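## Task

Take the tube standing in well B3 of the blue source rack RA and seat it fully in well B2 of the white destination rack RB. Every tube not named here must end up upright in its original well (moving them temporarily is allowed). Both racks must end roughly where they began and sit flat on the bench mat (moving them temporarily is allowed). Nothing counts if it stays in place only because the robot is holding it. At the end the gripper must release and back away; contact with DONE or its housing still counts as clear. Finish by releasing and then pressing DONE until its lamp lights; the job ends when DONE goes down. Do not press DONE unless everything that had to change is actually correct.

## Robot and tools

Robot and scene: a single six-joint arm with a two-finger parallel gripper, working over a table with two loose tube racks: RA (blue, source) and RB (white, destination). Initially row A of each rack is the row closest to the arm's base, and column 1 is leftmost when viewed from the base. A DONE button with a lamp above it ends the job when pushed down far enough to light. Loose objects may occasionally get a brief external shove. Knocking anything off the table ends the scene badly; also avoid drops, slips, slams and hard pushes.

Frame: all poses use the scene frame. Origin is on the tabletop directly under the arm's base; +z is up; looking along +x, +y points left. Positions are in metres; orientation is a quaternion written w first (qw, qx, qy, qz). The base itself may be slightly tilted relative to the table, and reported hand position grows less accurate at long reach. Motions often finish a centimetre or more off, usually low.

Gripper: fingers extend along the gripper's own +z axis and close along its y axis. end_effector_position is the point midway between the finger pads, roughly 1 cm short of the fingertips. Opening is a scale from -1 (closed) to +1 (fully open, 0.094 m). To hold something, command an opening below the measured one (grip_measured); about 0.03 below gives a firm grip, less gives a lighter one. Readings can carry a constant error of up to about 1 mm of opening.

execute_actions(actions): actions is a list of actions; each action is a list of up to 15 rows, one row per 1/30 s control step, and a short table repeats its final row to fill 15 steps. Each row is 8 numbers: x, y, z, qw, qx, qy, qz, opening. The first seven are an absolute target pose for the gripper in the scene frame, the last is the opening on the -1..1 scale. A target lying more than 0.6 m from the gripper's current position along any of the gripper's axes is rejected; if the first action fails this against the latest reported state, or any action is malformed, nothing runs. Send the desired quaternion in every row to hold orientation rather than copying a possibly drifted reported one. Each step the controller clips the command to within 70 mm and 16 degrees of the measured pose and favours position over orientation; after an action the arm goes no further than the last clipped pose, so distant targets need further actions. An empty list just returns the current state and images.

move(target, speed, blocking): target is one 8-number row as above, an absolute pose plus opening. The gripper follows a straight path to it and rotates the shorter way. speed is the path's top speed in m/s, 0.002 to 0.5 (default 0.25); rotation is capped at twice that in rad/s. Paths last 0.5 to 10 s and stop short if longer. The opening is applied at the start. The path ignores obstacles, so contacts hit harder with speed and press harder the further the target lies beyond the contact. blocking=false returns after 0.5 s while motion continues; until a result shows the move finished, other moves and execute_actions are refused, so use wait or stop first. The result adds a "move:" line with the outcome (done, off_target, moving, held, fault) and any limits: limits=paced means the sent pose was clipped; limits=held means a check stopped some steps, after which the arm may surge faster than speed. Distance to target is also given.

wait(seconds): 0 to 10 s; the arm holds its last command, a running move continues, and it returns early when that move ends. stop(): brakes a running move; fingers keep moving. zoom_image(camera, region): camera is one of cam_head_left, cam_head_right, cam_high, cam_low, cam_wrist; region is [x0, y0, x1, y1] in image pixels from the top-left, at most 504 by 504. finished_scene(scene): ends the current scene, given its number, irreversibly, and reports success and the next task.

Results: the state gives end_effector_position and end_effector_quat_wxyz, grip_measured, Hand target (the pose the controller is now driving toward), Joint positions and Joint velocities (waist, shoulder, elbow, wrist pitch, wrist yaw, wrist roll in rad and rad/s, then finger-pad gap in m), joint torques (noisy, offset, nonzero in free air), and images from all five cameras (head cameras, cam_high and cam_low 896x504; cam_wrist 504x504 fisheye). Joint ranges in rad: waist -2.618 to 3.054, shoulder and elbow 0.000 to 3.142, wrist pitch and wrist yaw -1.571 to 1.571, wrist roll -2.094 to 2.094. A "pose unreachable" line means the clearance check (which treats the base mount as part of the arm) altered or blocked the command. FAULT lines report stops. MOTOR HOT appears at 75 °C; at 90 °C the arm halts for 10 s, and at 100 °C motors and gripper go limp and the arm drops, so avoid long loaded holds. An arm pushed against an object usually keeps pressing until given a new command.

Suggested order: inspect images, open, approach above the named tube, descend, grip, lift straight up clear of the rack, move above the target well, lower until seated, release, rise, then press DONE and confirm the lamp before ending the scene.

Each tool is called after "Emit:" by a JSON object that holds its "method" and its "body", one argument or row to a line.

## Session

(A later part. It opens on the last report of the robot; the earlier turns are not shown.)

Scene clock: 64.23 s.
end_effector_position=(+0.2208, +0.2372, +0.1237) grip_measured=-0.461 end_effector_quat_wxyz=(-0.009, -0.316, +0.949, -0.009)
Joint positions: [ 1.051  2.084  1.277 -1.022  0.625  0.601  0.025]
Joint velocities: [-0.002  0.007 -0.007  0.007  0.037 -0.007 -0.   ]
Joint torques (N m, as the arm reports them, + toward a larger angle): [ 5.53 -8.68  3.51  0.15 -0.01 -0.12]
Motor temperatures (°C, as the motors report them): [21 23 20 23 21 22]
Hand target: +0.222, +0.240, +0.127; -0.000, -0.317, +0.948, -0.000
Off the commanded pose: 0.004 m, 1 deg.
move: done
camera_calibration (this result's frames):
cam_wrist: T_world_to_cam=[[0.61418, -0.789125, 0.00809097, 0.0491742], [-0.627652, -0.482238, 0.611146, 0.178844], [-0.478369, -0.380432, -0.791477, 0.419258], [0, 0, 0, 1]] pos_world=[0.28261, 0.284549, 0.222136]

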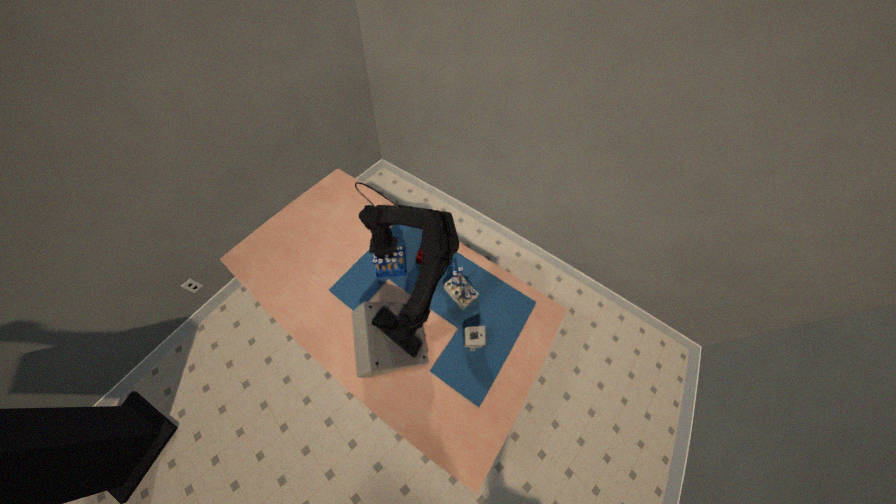

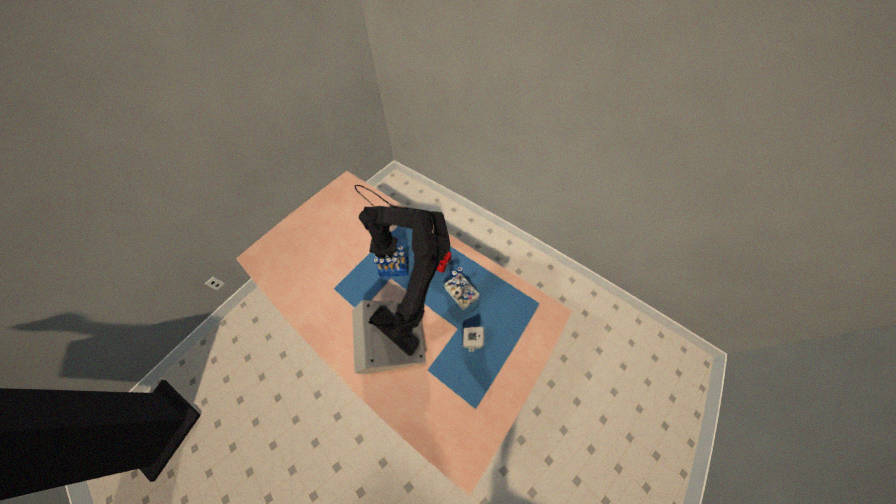

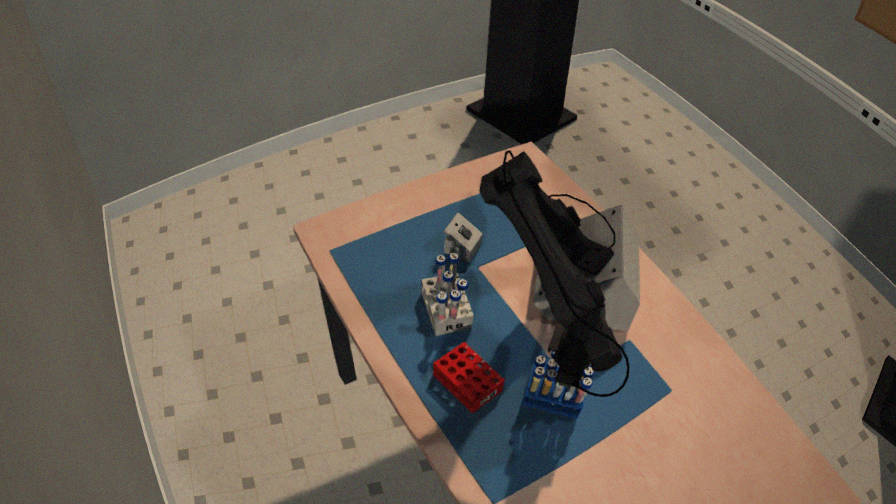

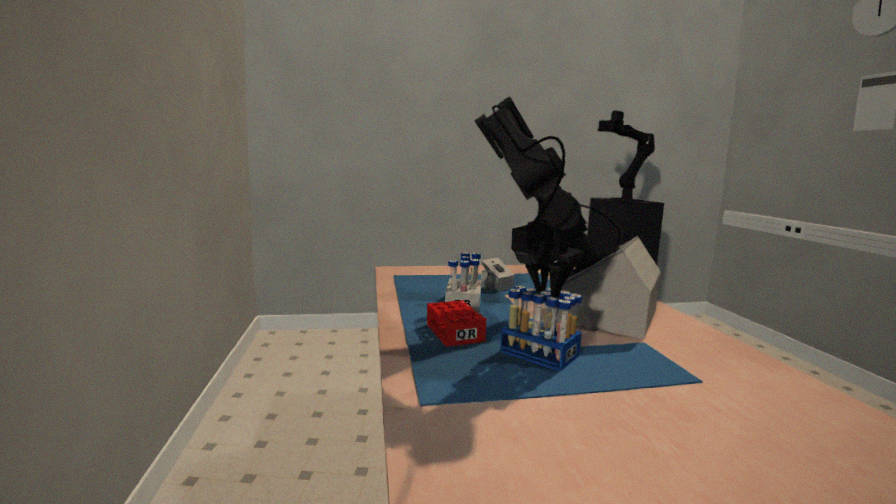

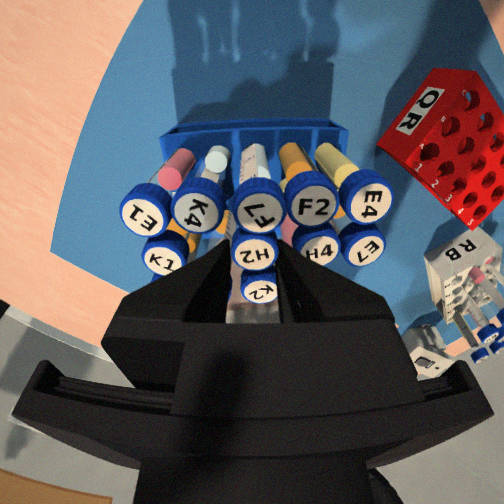

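Emit:
{"method": "move", "body": {
  "target": [0.222,0.240,0.119,0,0.317,-0.948,0,-0.46],
  "speed": 0.02
}}

Emit:
{"method": "move", "body": {
  "target": [0.222,0.240,0.119,0,0.317,-0.948,0,-0.62]
}}

Scene clock: 69.33 s.
end_effector_position=(+0.2225, +0.2380, +0.1175) grip_measured=-0.461 end_effector_quat_wxyz=(-0.006, -0.313, +0.950, -0.006)
Joint positions: [ 1.038  2.084  1.259 -0.985  0.629  0.585  0.025]
Joint velocities: [ 0.007 -0.002 -0.007  0.037  0.037 -0.066  0.001]
Joint torques (N m, as the arm reports them, + toward a larger angle): [ 5.33 -8.1   3.3   0.13  0.01 -0.08]
Motor temperatures (°C, as the motors report them): [22 23 20 23 21 22]
Hand target: +0.222, +0.240, +0.119; -0.000, -0.317, +0.948, -0.000
Off the commanded pose: 0.003 m, 1 deg.
move: done
camera_calibration (this result's frames):
cam_wrist: T_world_to_cam=[[0.609338, -0.792898, 0.00435797, 0.0512258], [-0.632889, -0.483046, 0.605078, 0.186169], [-0.47766, -0.371455, -0.796155, 0.413744], [0, 0, 0, 1]] pos_world=[0.284239, 0.284232, 0.216534]

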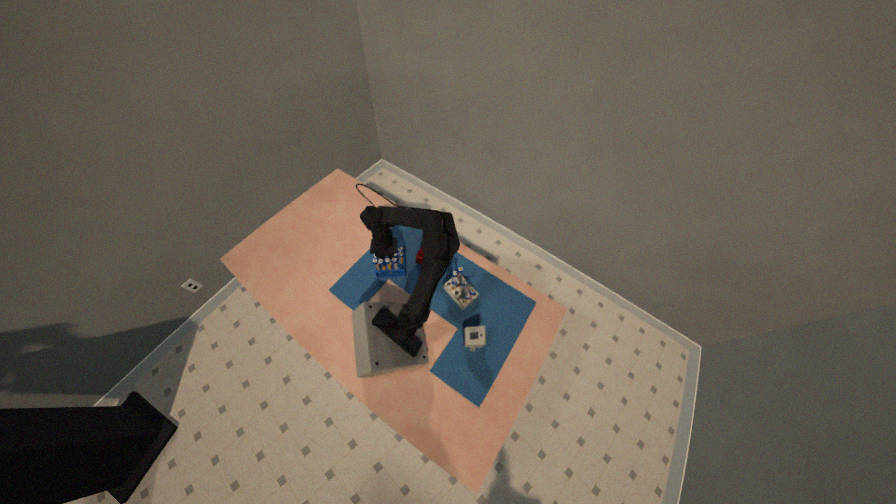

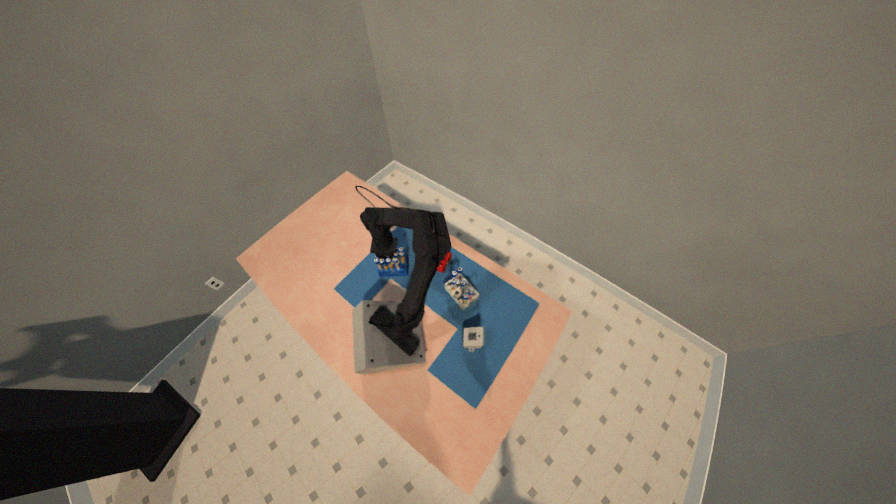

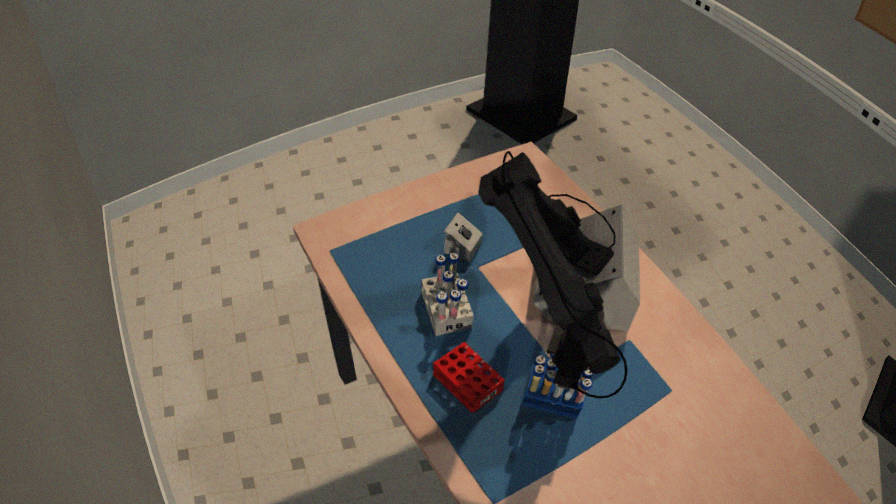

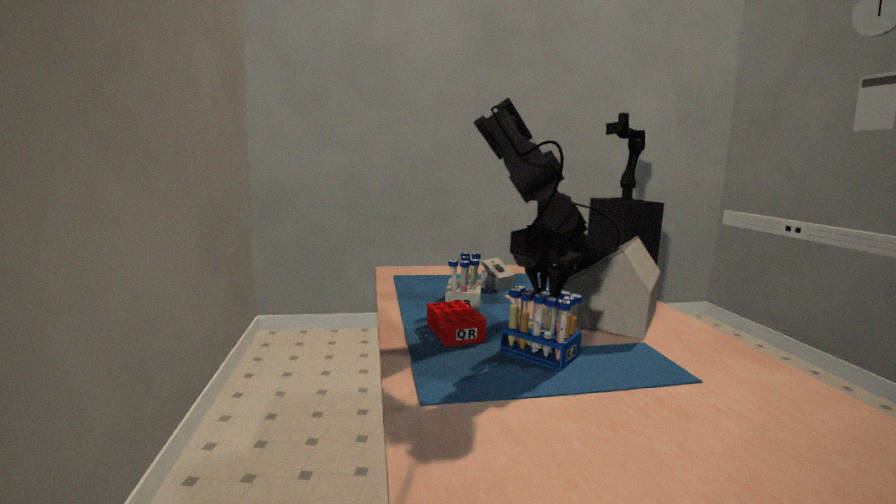

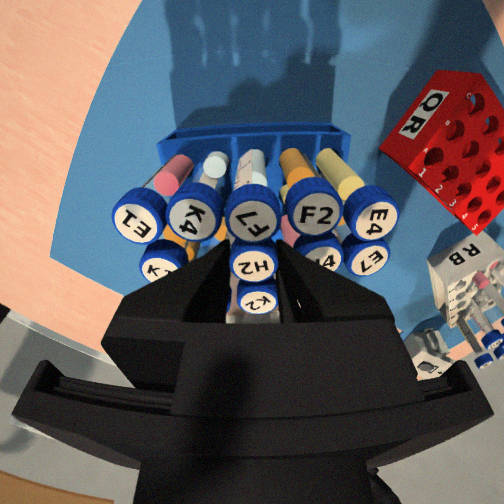

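Scene clock: 70.03 s.
end_effector_position=(+0.2227, +0.2378, +0.1172) grip_measured=-0.551 end_effector_quat_wxyz=(-0.007, -0.313, +0.950, -0.006)
Joint positions: [ 1.036  2.084  1.259 -0.984  0.628  0.583  0.021]
Joint velocities: [-0.002  0.007  0.007 -0.066 -0.037  0.022 -0.   ]
Joint torques (N m, as the arm reports them, + toward a larger angle): [ 5.58 -8.24  3.35  0.2   0.   -0.08]
Motor temperatures (°C, as the motors report them): [22 23 20 23 21 22]
Hand target: +0.222, +0.240, +0.119; -0.000, -0.317, +0.948, -0.000
Off the commanded pose: 0.003 m, 1 deg.
move: done
camera_calibration (this result's frames):
cam_wrist: T_world_to_cam=[[0.609471, -0.792801, 0.00342569, 0.0510152], [-0.63174, -0.483034, 0.606286, 0.186027], [-0.479009, -0.371678, -0.795239, 0.413703], [0, 0, 0, 1]] pos_world=[0.284596, 0.284067, 0.216033]

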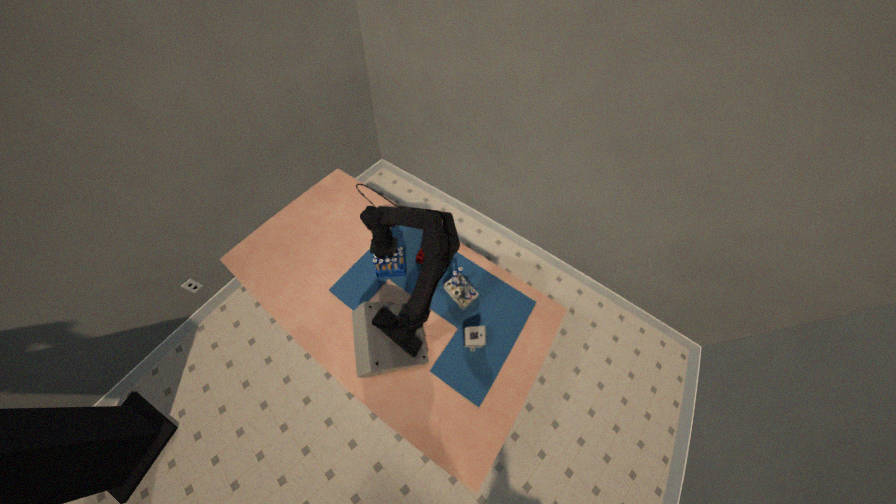

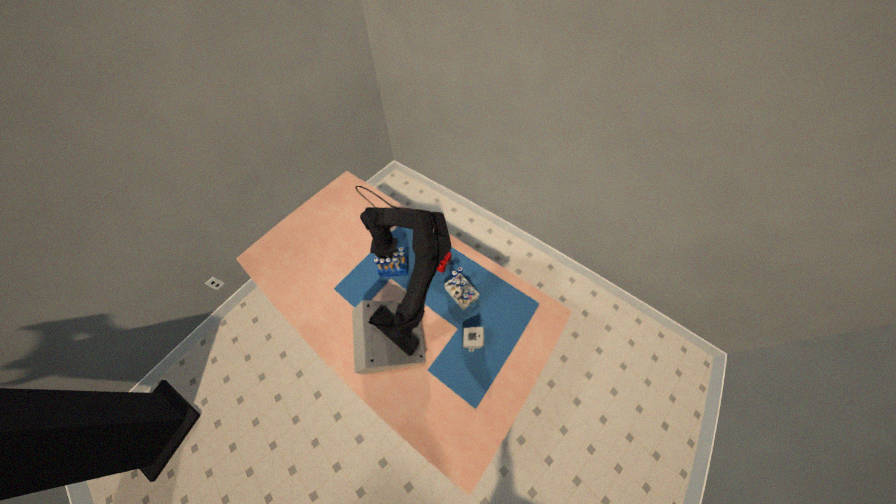

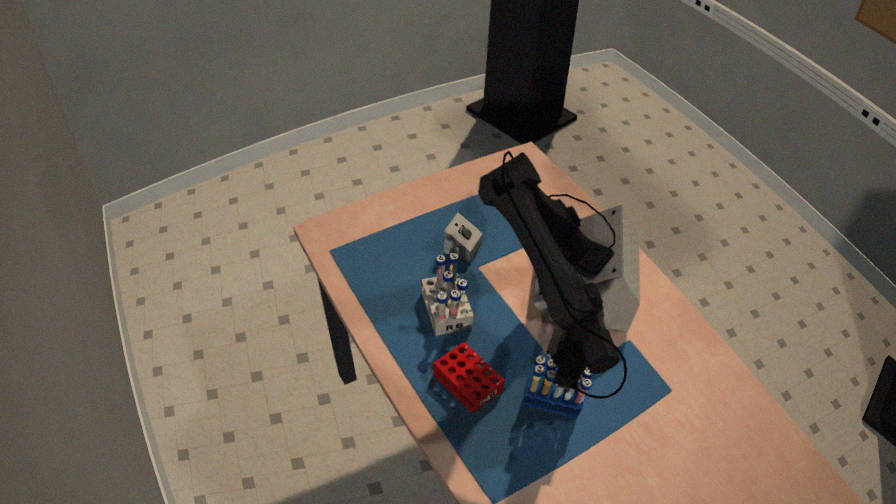

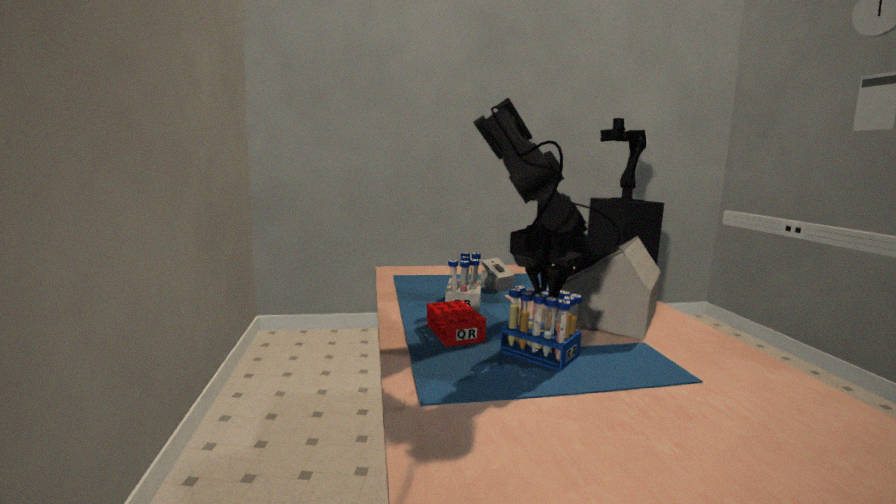

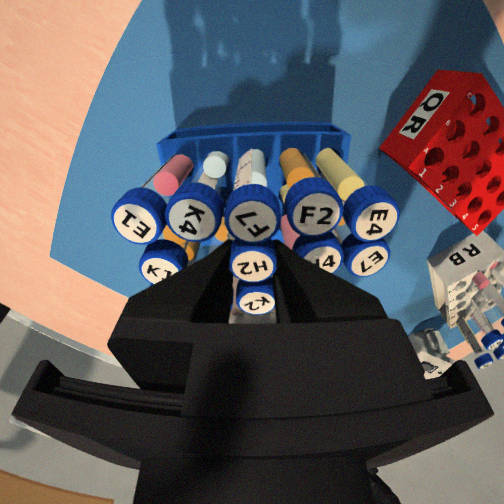

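Emit:
{"method": "move", "body": {
  "target": [0.222,0.240,0.25,0,0.317,-0.948,0,-0.6],
  "speed": 0.08
}}

Emit:
{"method": "move", "body": {
  "target": [0.31,-0.03,0.25,0,0,-1,0,-0.6],
  "speed": 0.15
}}

Scene clock: 75.77 s.
end_effector_position=(+0.2221, +0.2359, +0.2369) grip_measured=-0.551 end_effector_quat_wxyz=(-0.014, -0.320, +0.947, -0.009)
Joint positions: [ 1.224  2.084  1.656 -1.519  0.561  0.794  0.021]
Joint velocities: [-0.012  0.002 -0.007  0.007 -0.066  0.022 -0.   ]
Joint torques (N m, as the arm reports them, + toward a larger angle): [ 6.98 -7.31  6.17 -0.09  0.04  0.12]
Motor temperatures (°C, as the motors report them): [22 24 20 23 21 22]
Hand target: +0.221, +0.240, +0.250; -0.002, -0.318, +0.948, +0.004
Off the commanded pose: 0.014 m, 2 deg.
move: off_target
camera_calibration (this result's frames):
cam_wrist: T_world_to_cam=[[0.620752, -0.783994, 0.00442999, 0.044606], [-0.617343, -0.485302, 0.619168, 0.106403], [-0.483274, -0.387085, -0.785246, 0.510089], [0, 0, 0, 1]] pos_world=[0.28451, 0.284056, 0.334466]

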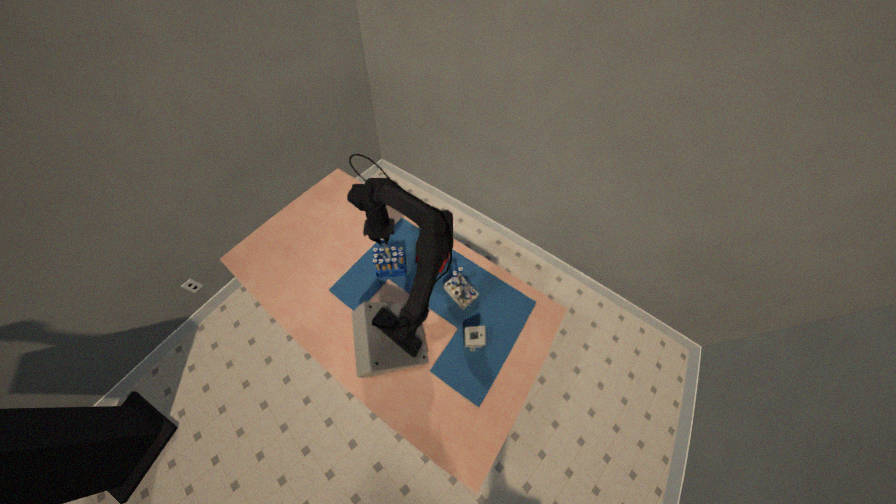

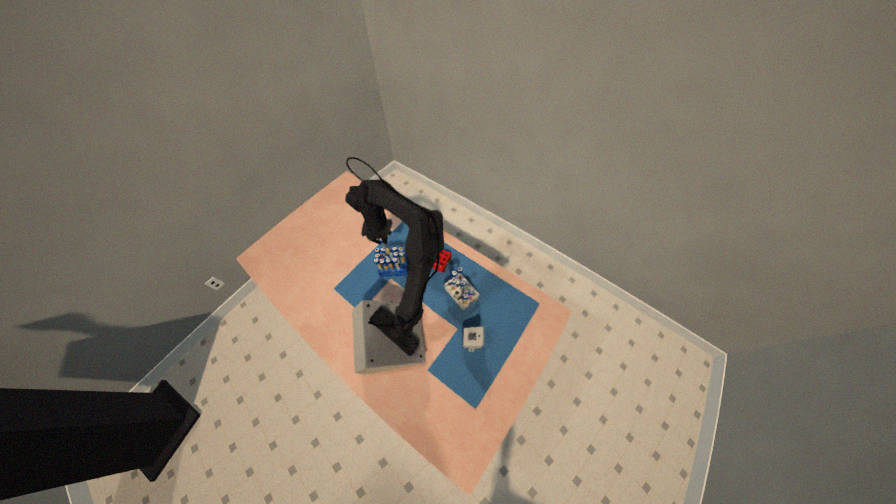

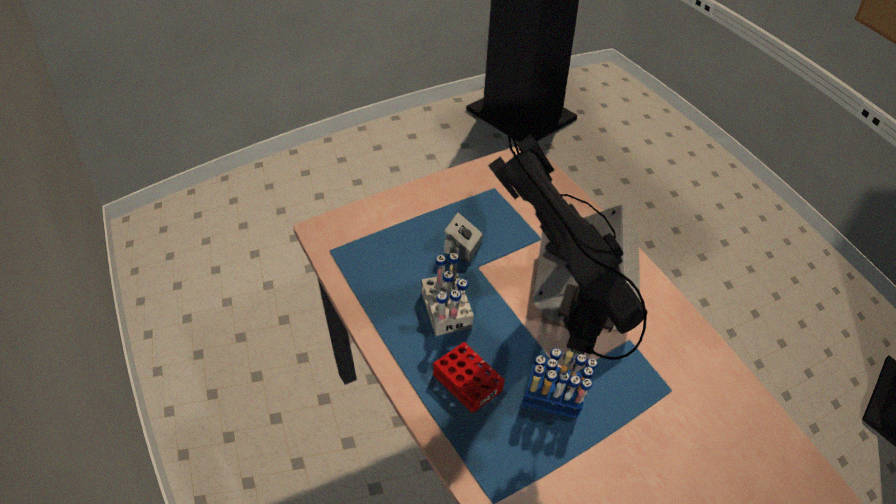

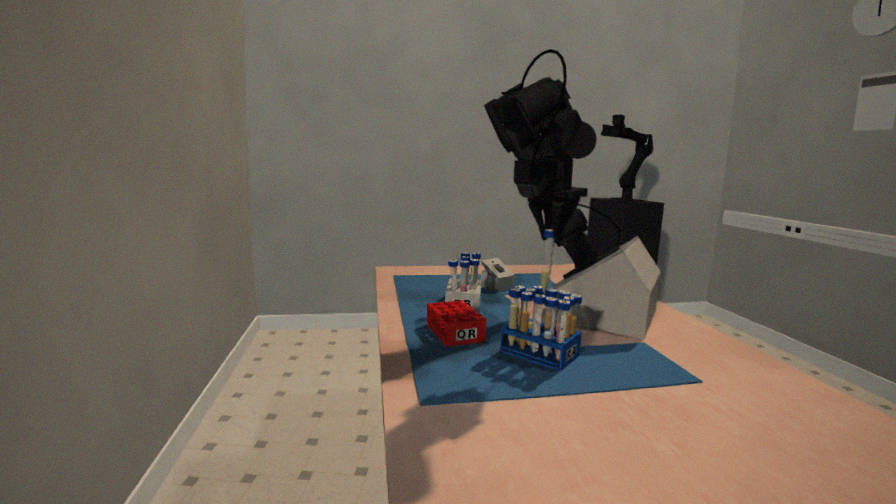

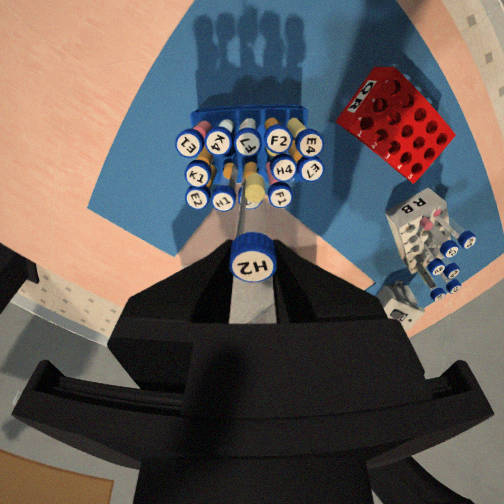

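Scene clock: 78.43 s.
end_effector_position=(+0.3004, -0.0290, +0.2399) grip_measured=-0.551 end_effector_quat_wxyz=(+0.022, -0.009, +0.999, +0.022)
Joint positions: [ 0.672  1.183  1.302 -1.55   0.655  0.684  0.021]
Joint velocities: [-0.007 -0.012  0.002 -0.007 -0.051 -0.051 -0.001]
Joint torques (N m, as the arm reports them, + toward a larger angle): [ 1.22 -4.35  6.37  0.12  0.06 -0.08]
Motor temperatures (°C, as the motors report them): [22 24 20 23 21 22]
Hand target: +0.308, -0.036, +0.250; +0.040, +0.002, +0.999, +0.033
Off the commanded pose: 0.014 m, 4 deg.
joint sent to its limit — the command would take joint 4 (wrist pitch) past its lower limit, so that joint was sent only as far as its limit.
move: off_target
camera_calibration (this result's frames):
cam_wrist: T_world_to_cam=[[0.0386935, -0.998146, -0.04698, -0.0307132], [-0.829356, -0.0583042, 0.55567, 0.115669], [-0.557379, 0.0174623, -0.830074, 0.49256], [0, 0, 0, 1]] pos_world=[0.371662, -0.0325136, 0.343144]

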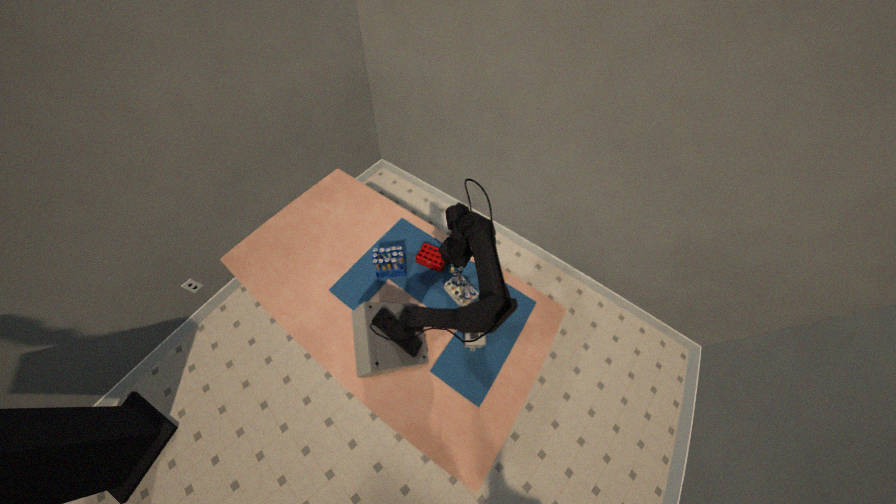

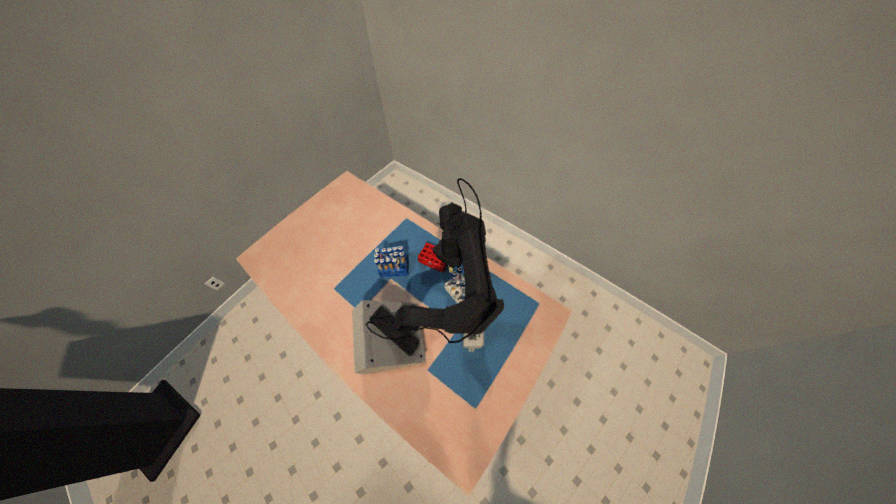

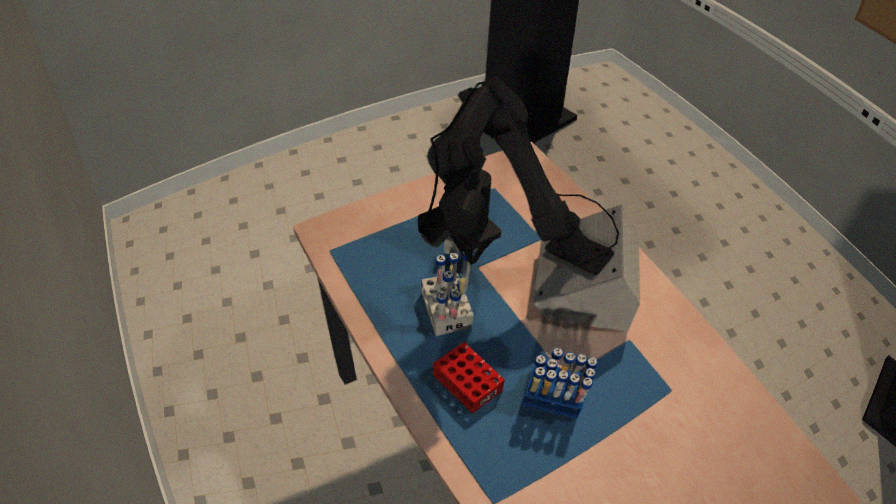

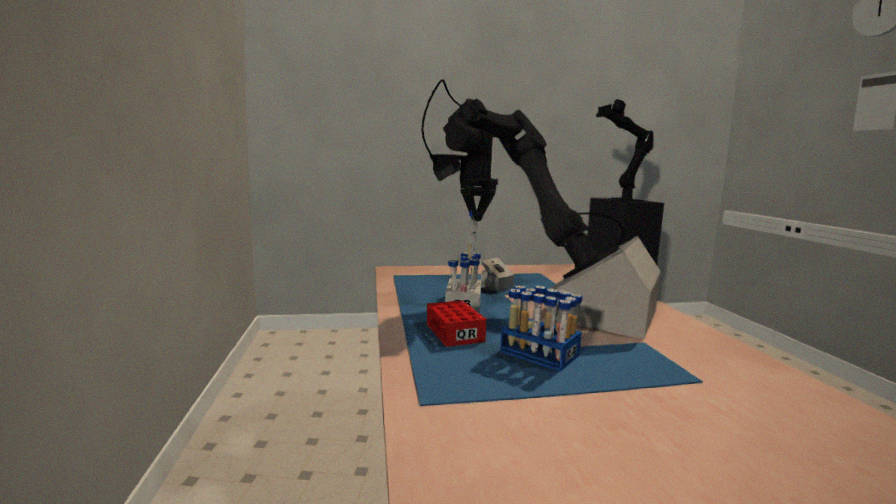

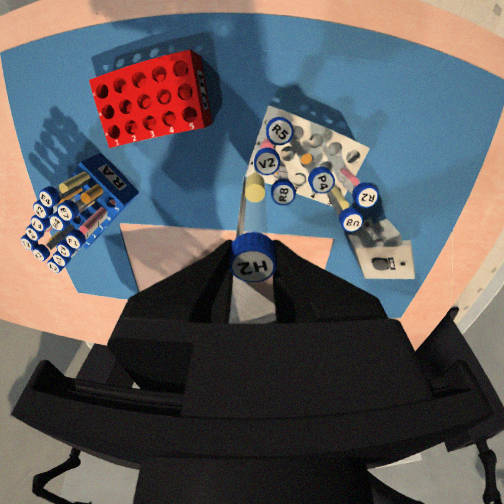

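Emit:
{"method": "move", "body": {
  "target": [0.322,-0.064,0.245,0,0.19,0.982,0,-0.6],
  "speed": 0.06
}}

Scene clock: 88.10 s.
end_effector_position=(+0.3161, -0.0611, +0.2375) grip_measured=-0.551 end_effector_quat_wxyz=(+0.007, +0.171, +0.985, +0.009)
Joint positions: [ 0.502  1.183  1.378 -1.55   0.634  0.867  0.021]
Joint velocities: [-0.002  0.017 -0.022 -0.051 -0.037 -0.037 -0.   ]
Joint torques (N m, as the arm reports them, + toward a larger angle): [ 1.2  -3.87  5.9   0.07  0.04  0.1 ]
Motor temperatures (°C, as the motors report them): [21 23 21 23 21 22]
Hand target: +0.322, -0.066, +0.244; +0.017, +0.190, +0.982, +0.016
Off the commanded pose: 0.010 m, 3 deg.
joint sent to its limit — the command would take joint 4 (wrist pitch) past its lower limit, so that joint was sent only as far as its limit.
move: off_target
camera_calibration (this result's frames):
cam_wrist: T_world_to_cam=[[-0.31936, -0.947361, -0.0227143, 0.0470939], [-0.773177, 0.246633, 0.584269, 0.122208], [-0.547912, 0.204154, -0.811242, 0.503857], [0, 0, 0, 1]] pos_world=[0.385597, -0.0883901, 0.338418]

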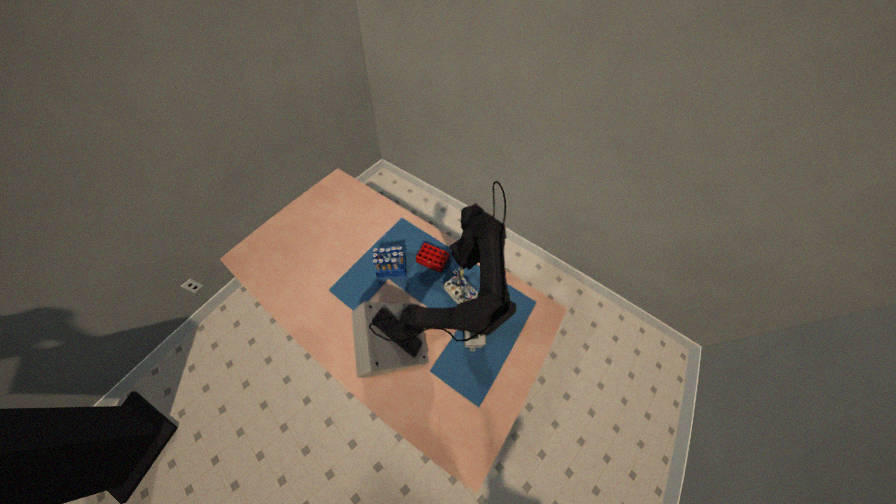

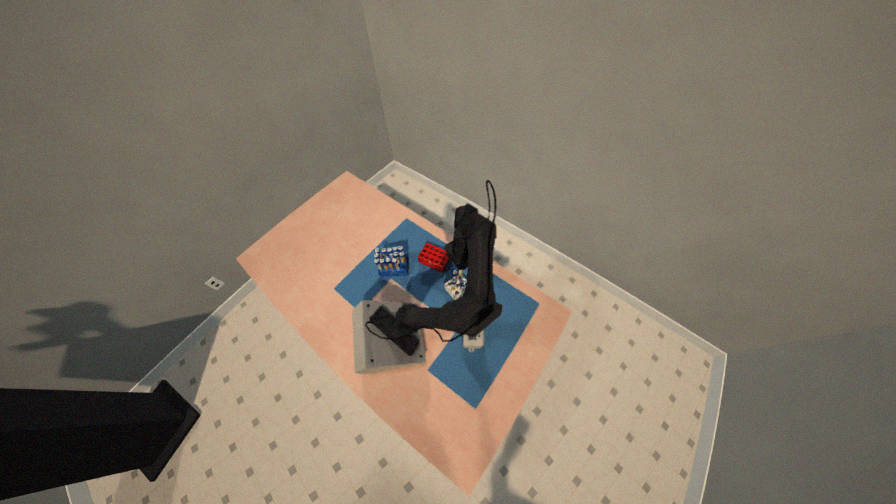

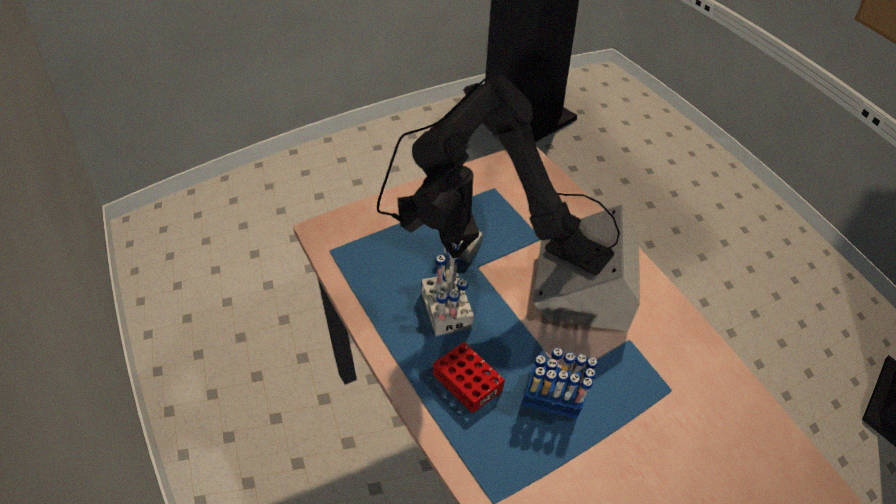

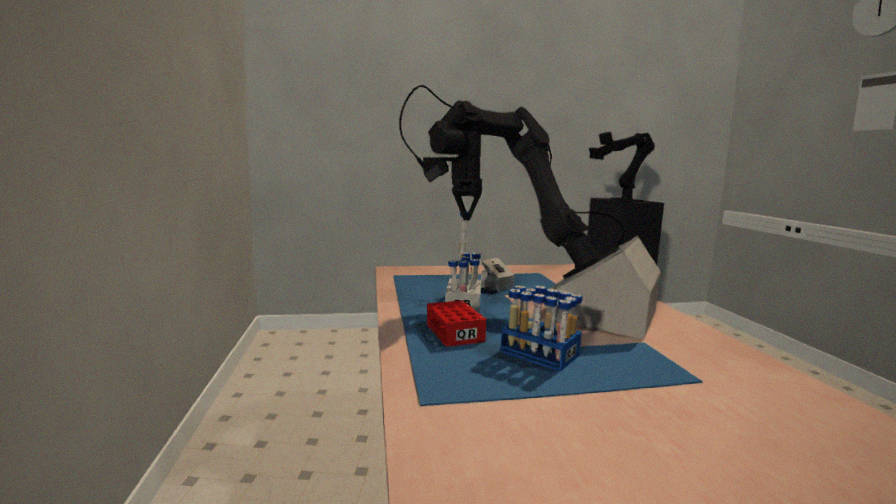

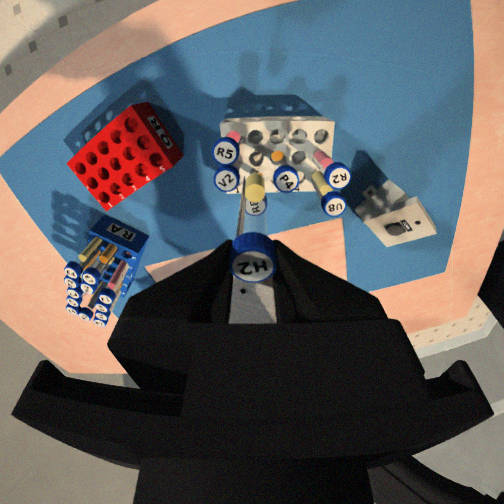

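Emit:
{"method": "move", "body": {
  "target": [0.318,-0.062,0.19,0,0.17,0.985,0,-0.6],
  "speed": 0.04
}}

Scene clock: 94.47 s.
end_effector_position=(+0.3152, -0.0610, +0.1878) grip_measured=-0.551 end_effector_quat_wxyz=(-0.011, +0.164, +0.986, -0.009)
Joint positions: [ 0.342  1.183  1.212 -1.335  0.604  0.698  0.021]
Joint velocities: [-0.002  0.007 -0.022 -0.037  0.081  0.007  0.   ]
Joint torques (N m, as the arm reports them, + toward a larger angle): [ 1.28 -6.14  3.91  0.12  0.01 -0.12]
Motor temperatures (°C, as the motors report them): [21 23 21 23 21 22]
Hand target: +0.318, -0.063, +0.190; +0.001, +0.169, +0.986, -0.003
Off the commanded pose: 0.004 m, 2 deg.
move: done
camera_calibration (this result's frames):
cam_wrist: T_world_to_cam=[[-0.305727, -0.951966, 0.0170731, 0.0336416], [-0.751872, 0.25239, 0.609088, 0.13948], [-0.58414, 0.173378, -0.792919, 0.46904], [0, 0, 0, 1]] pos_world=[0.389141, -0.0844987, 0.286381]

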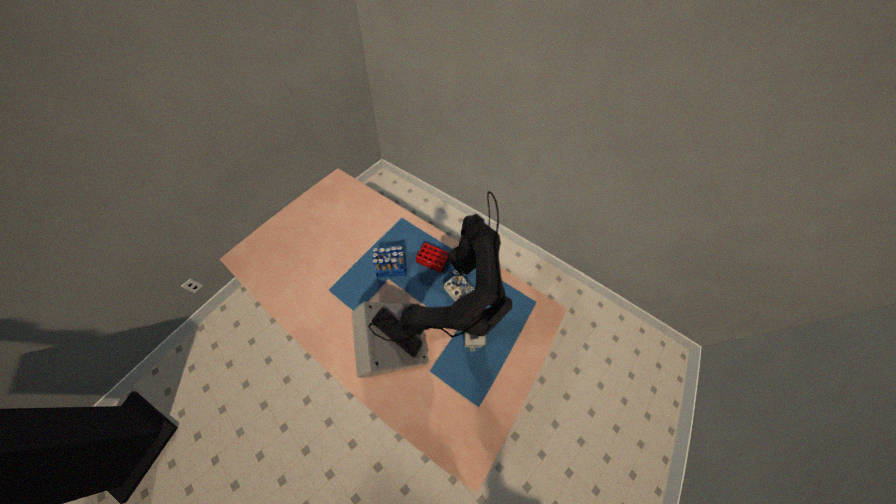

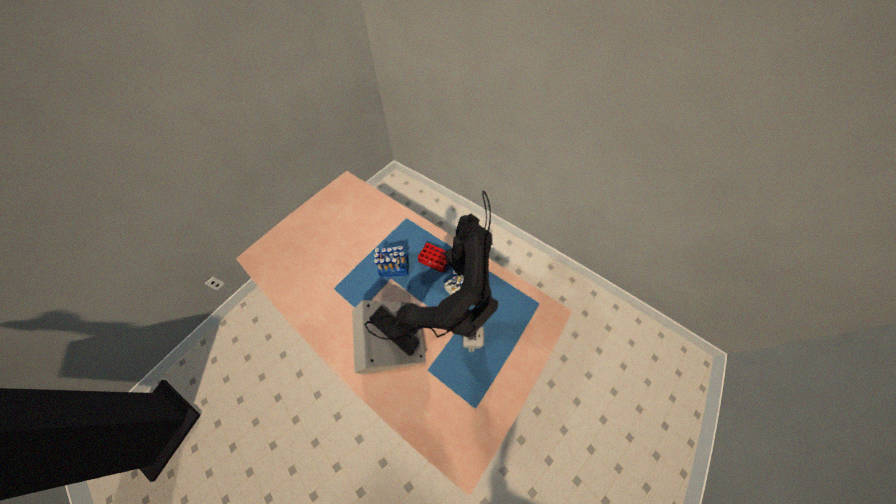

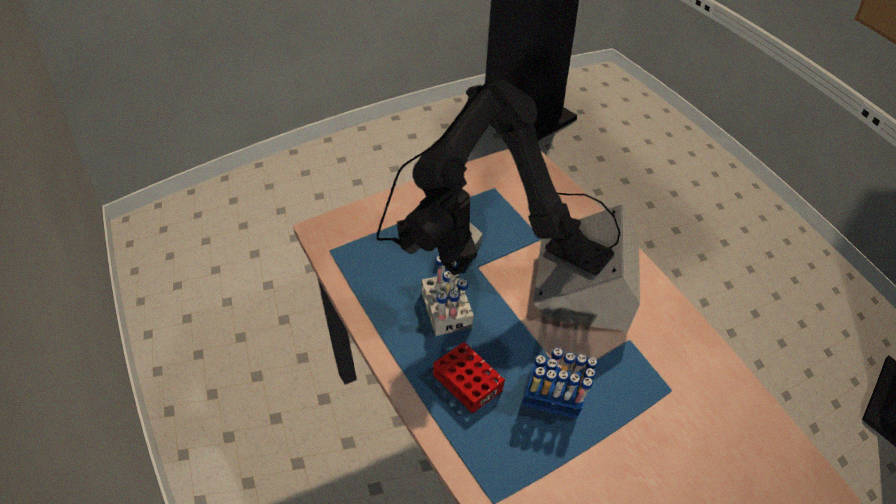

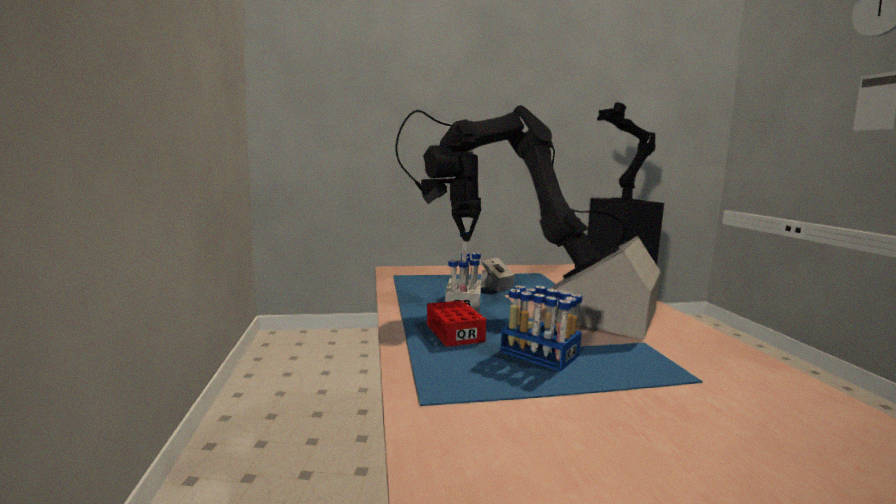

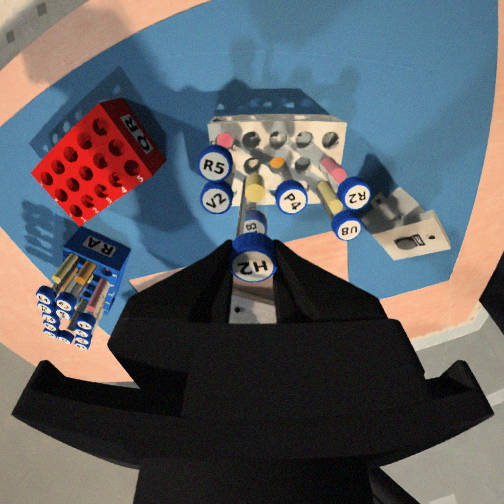

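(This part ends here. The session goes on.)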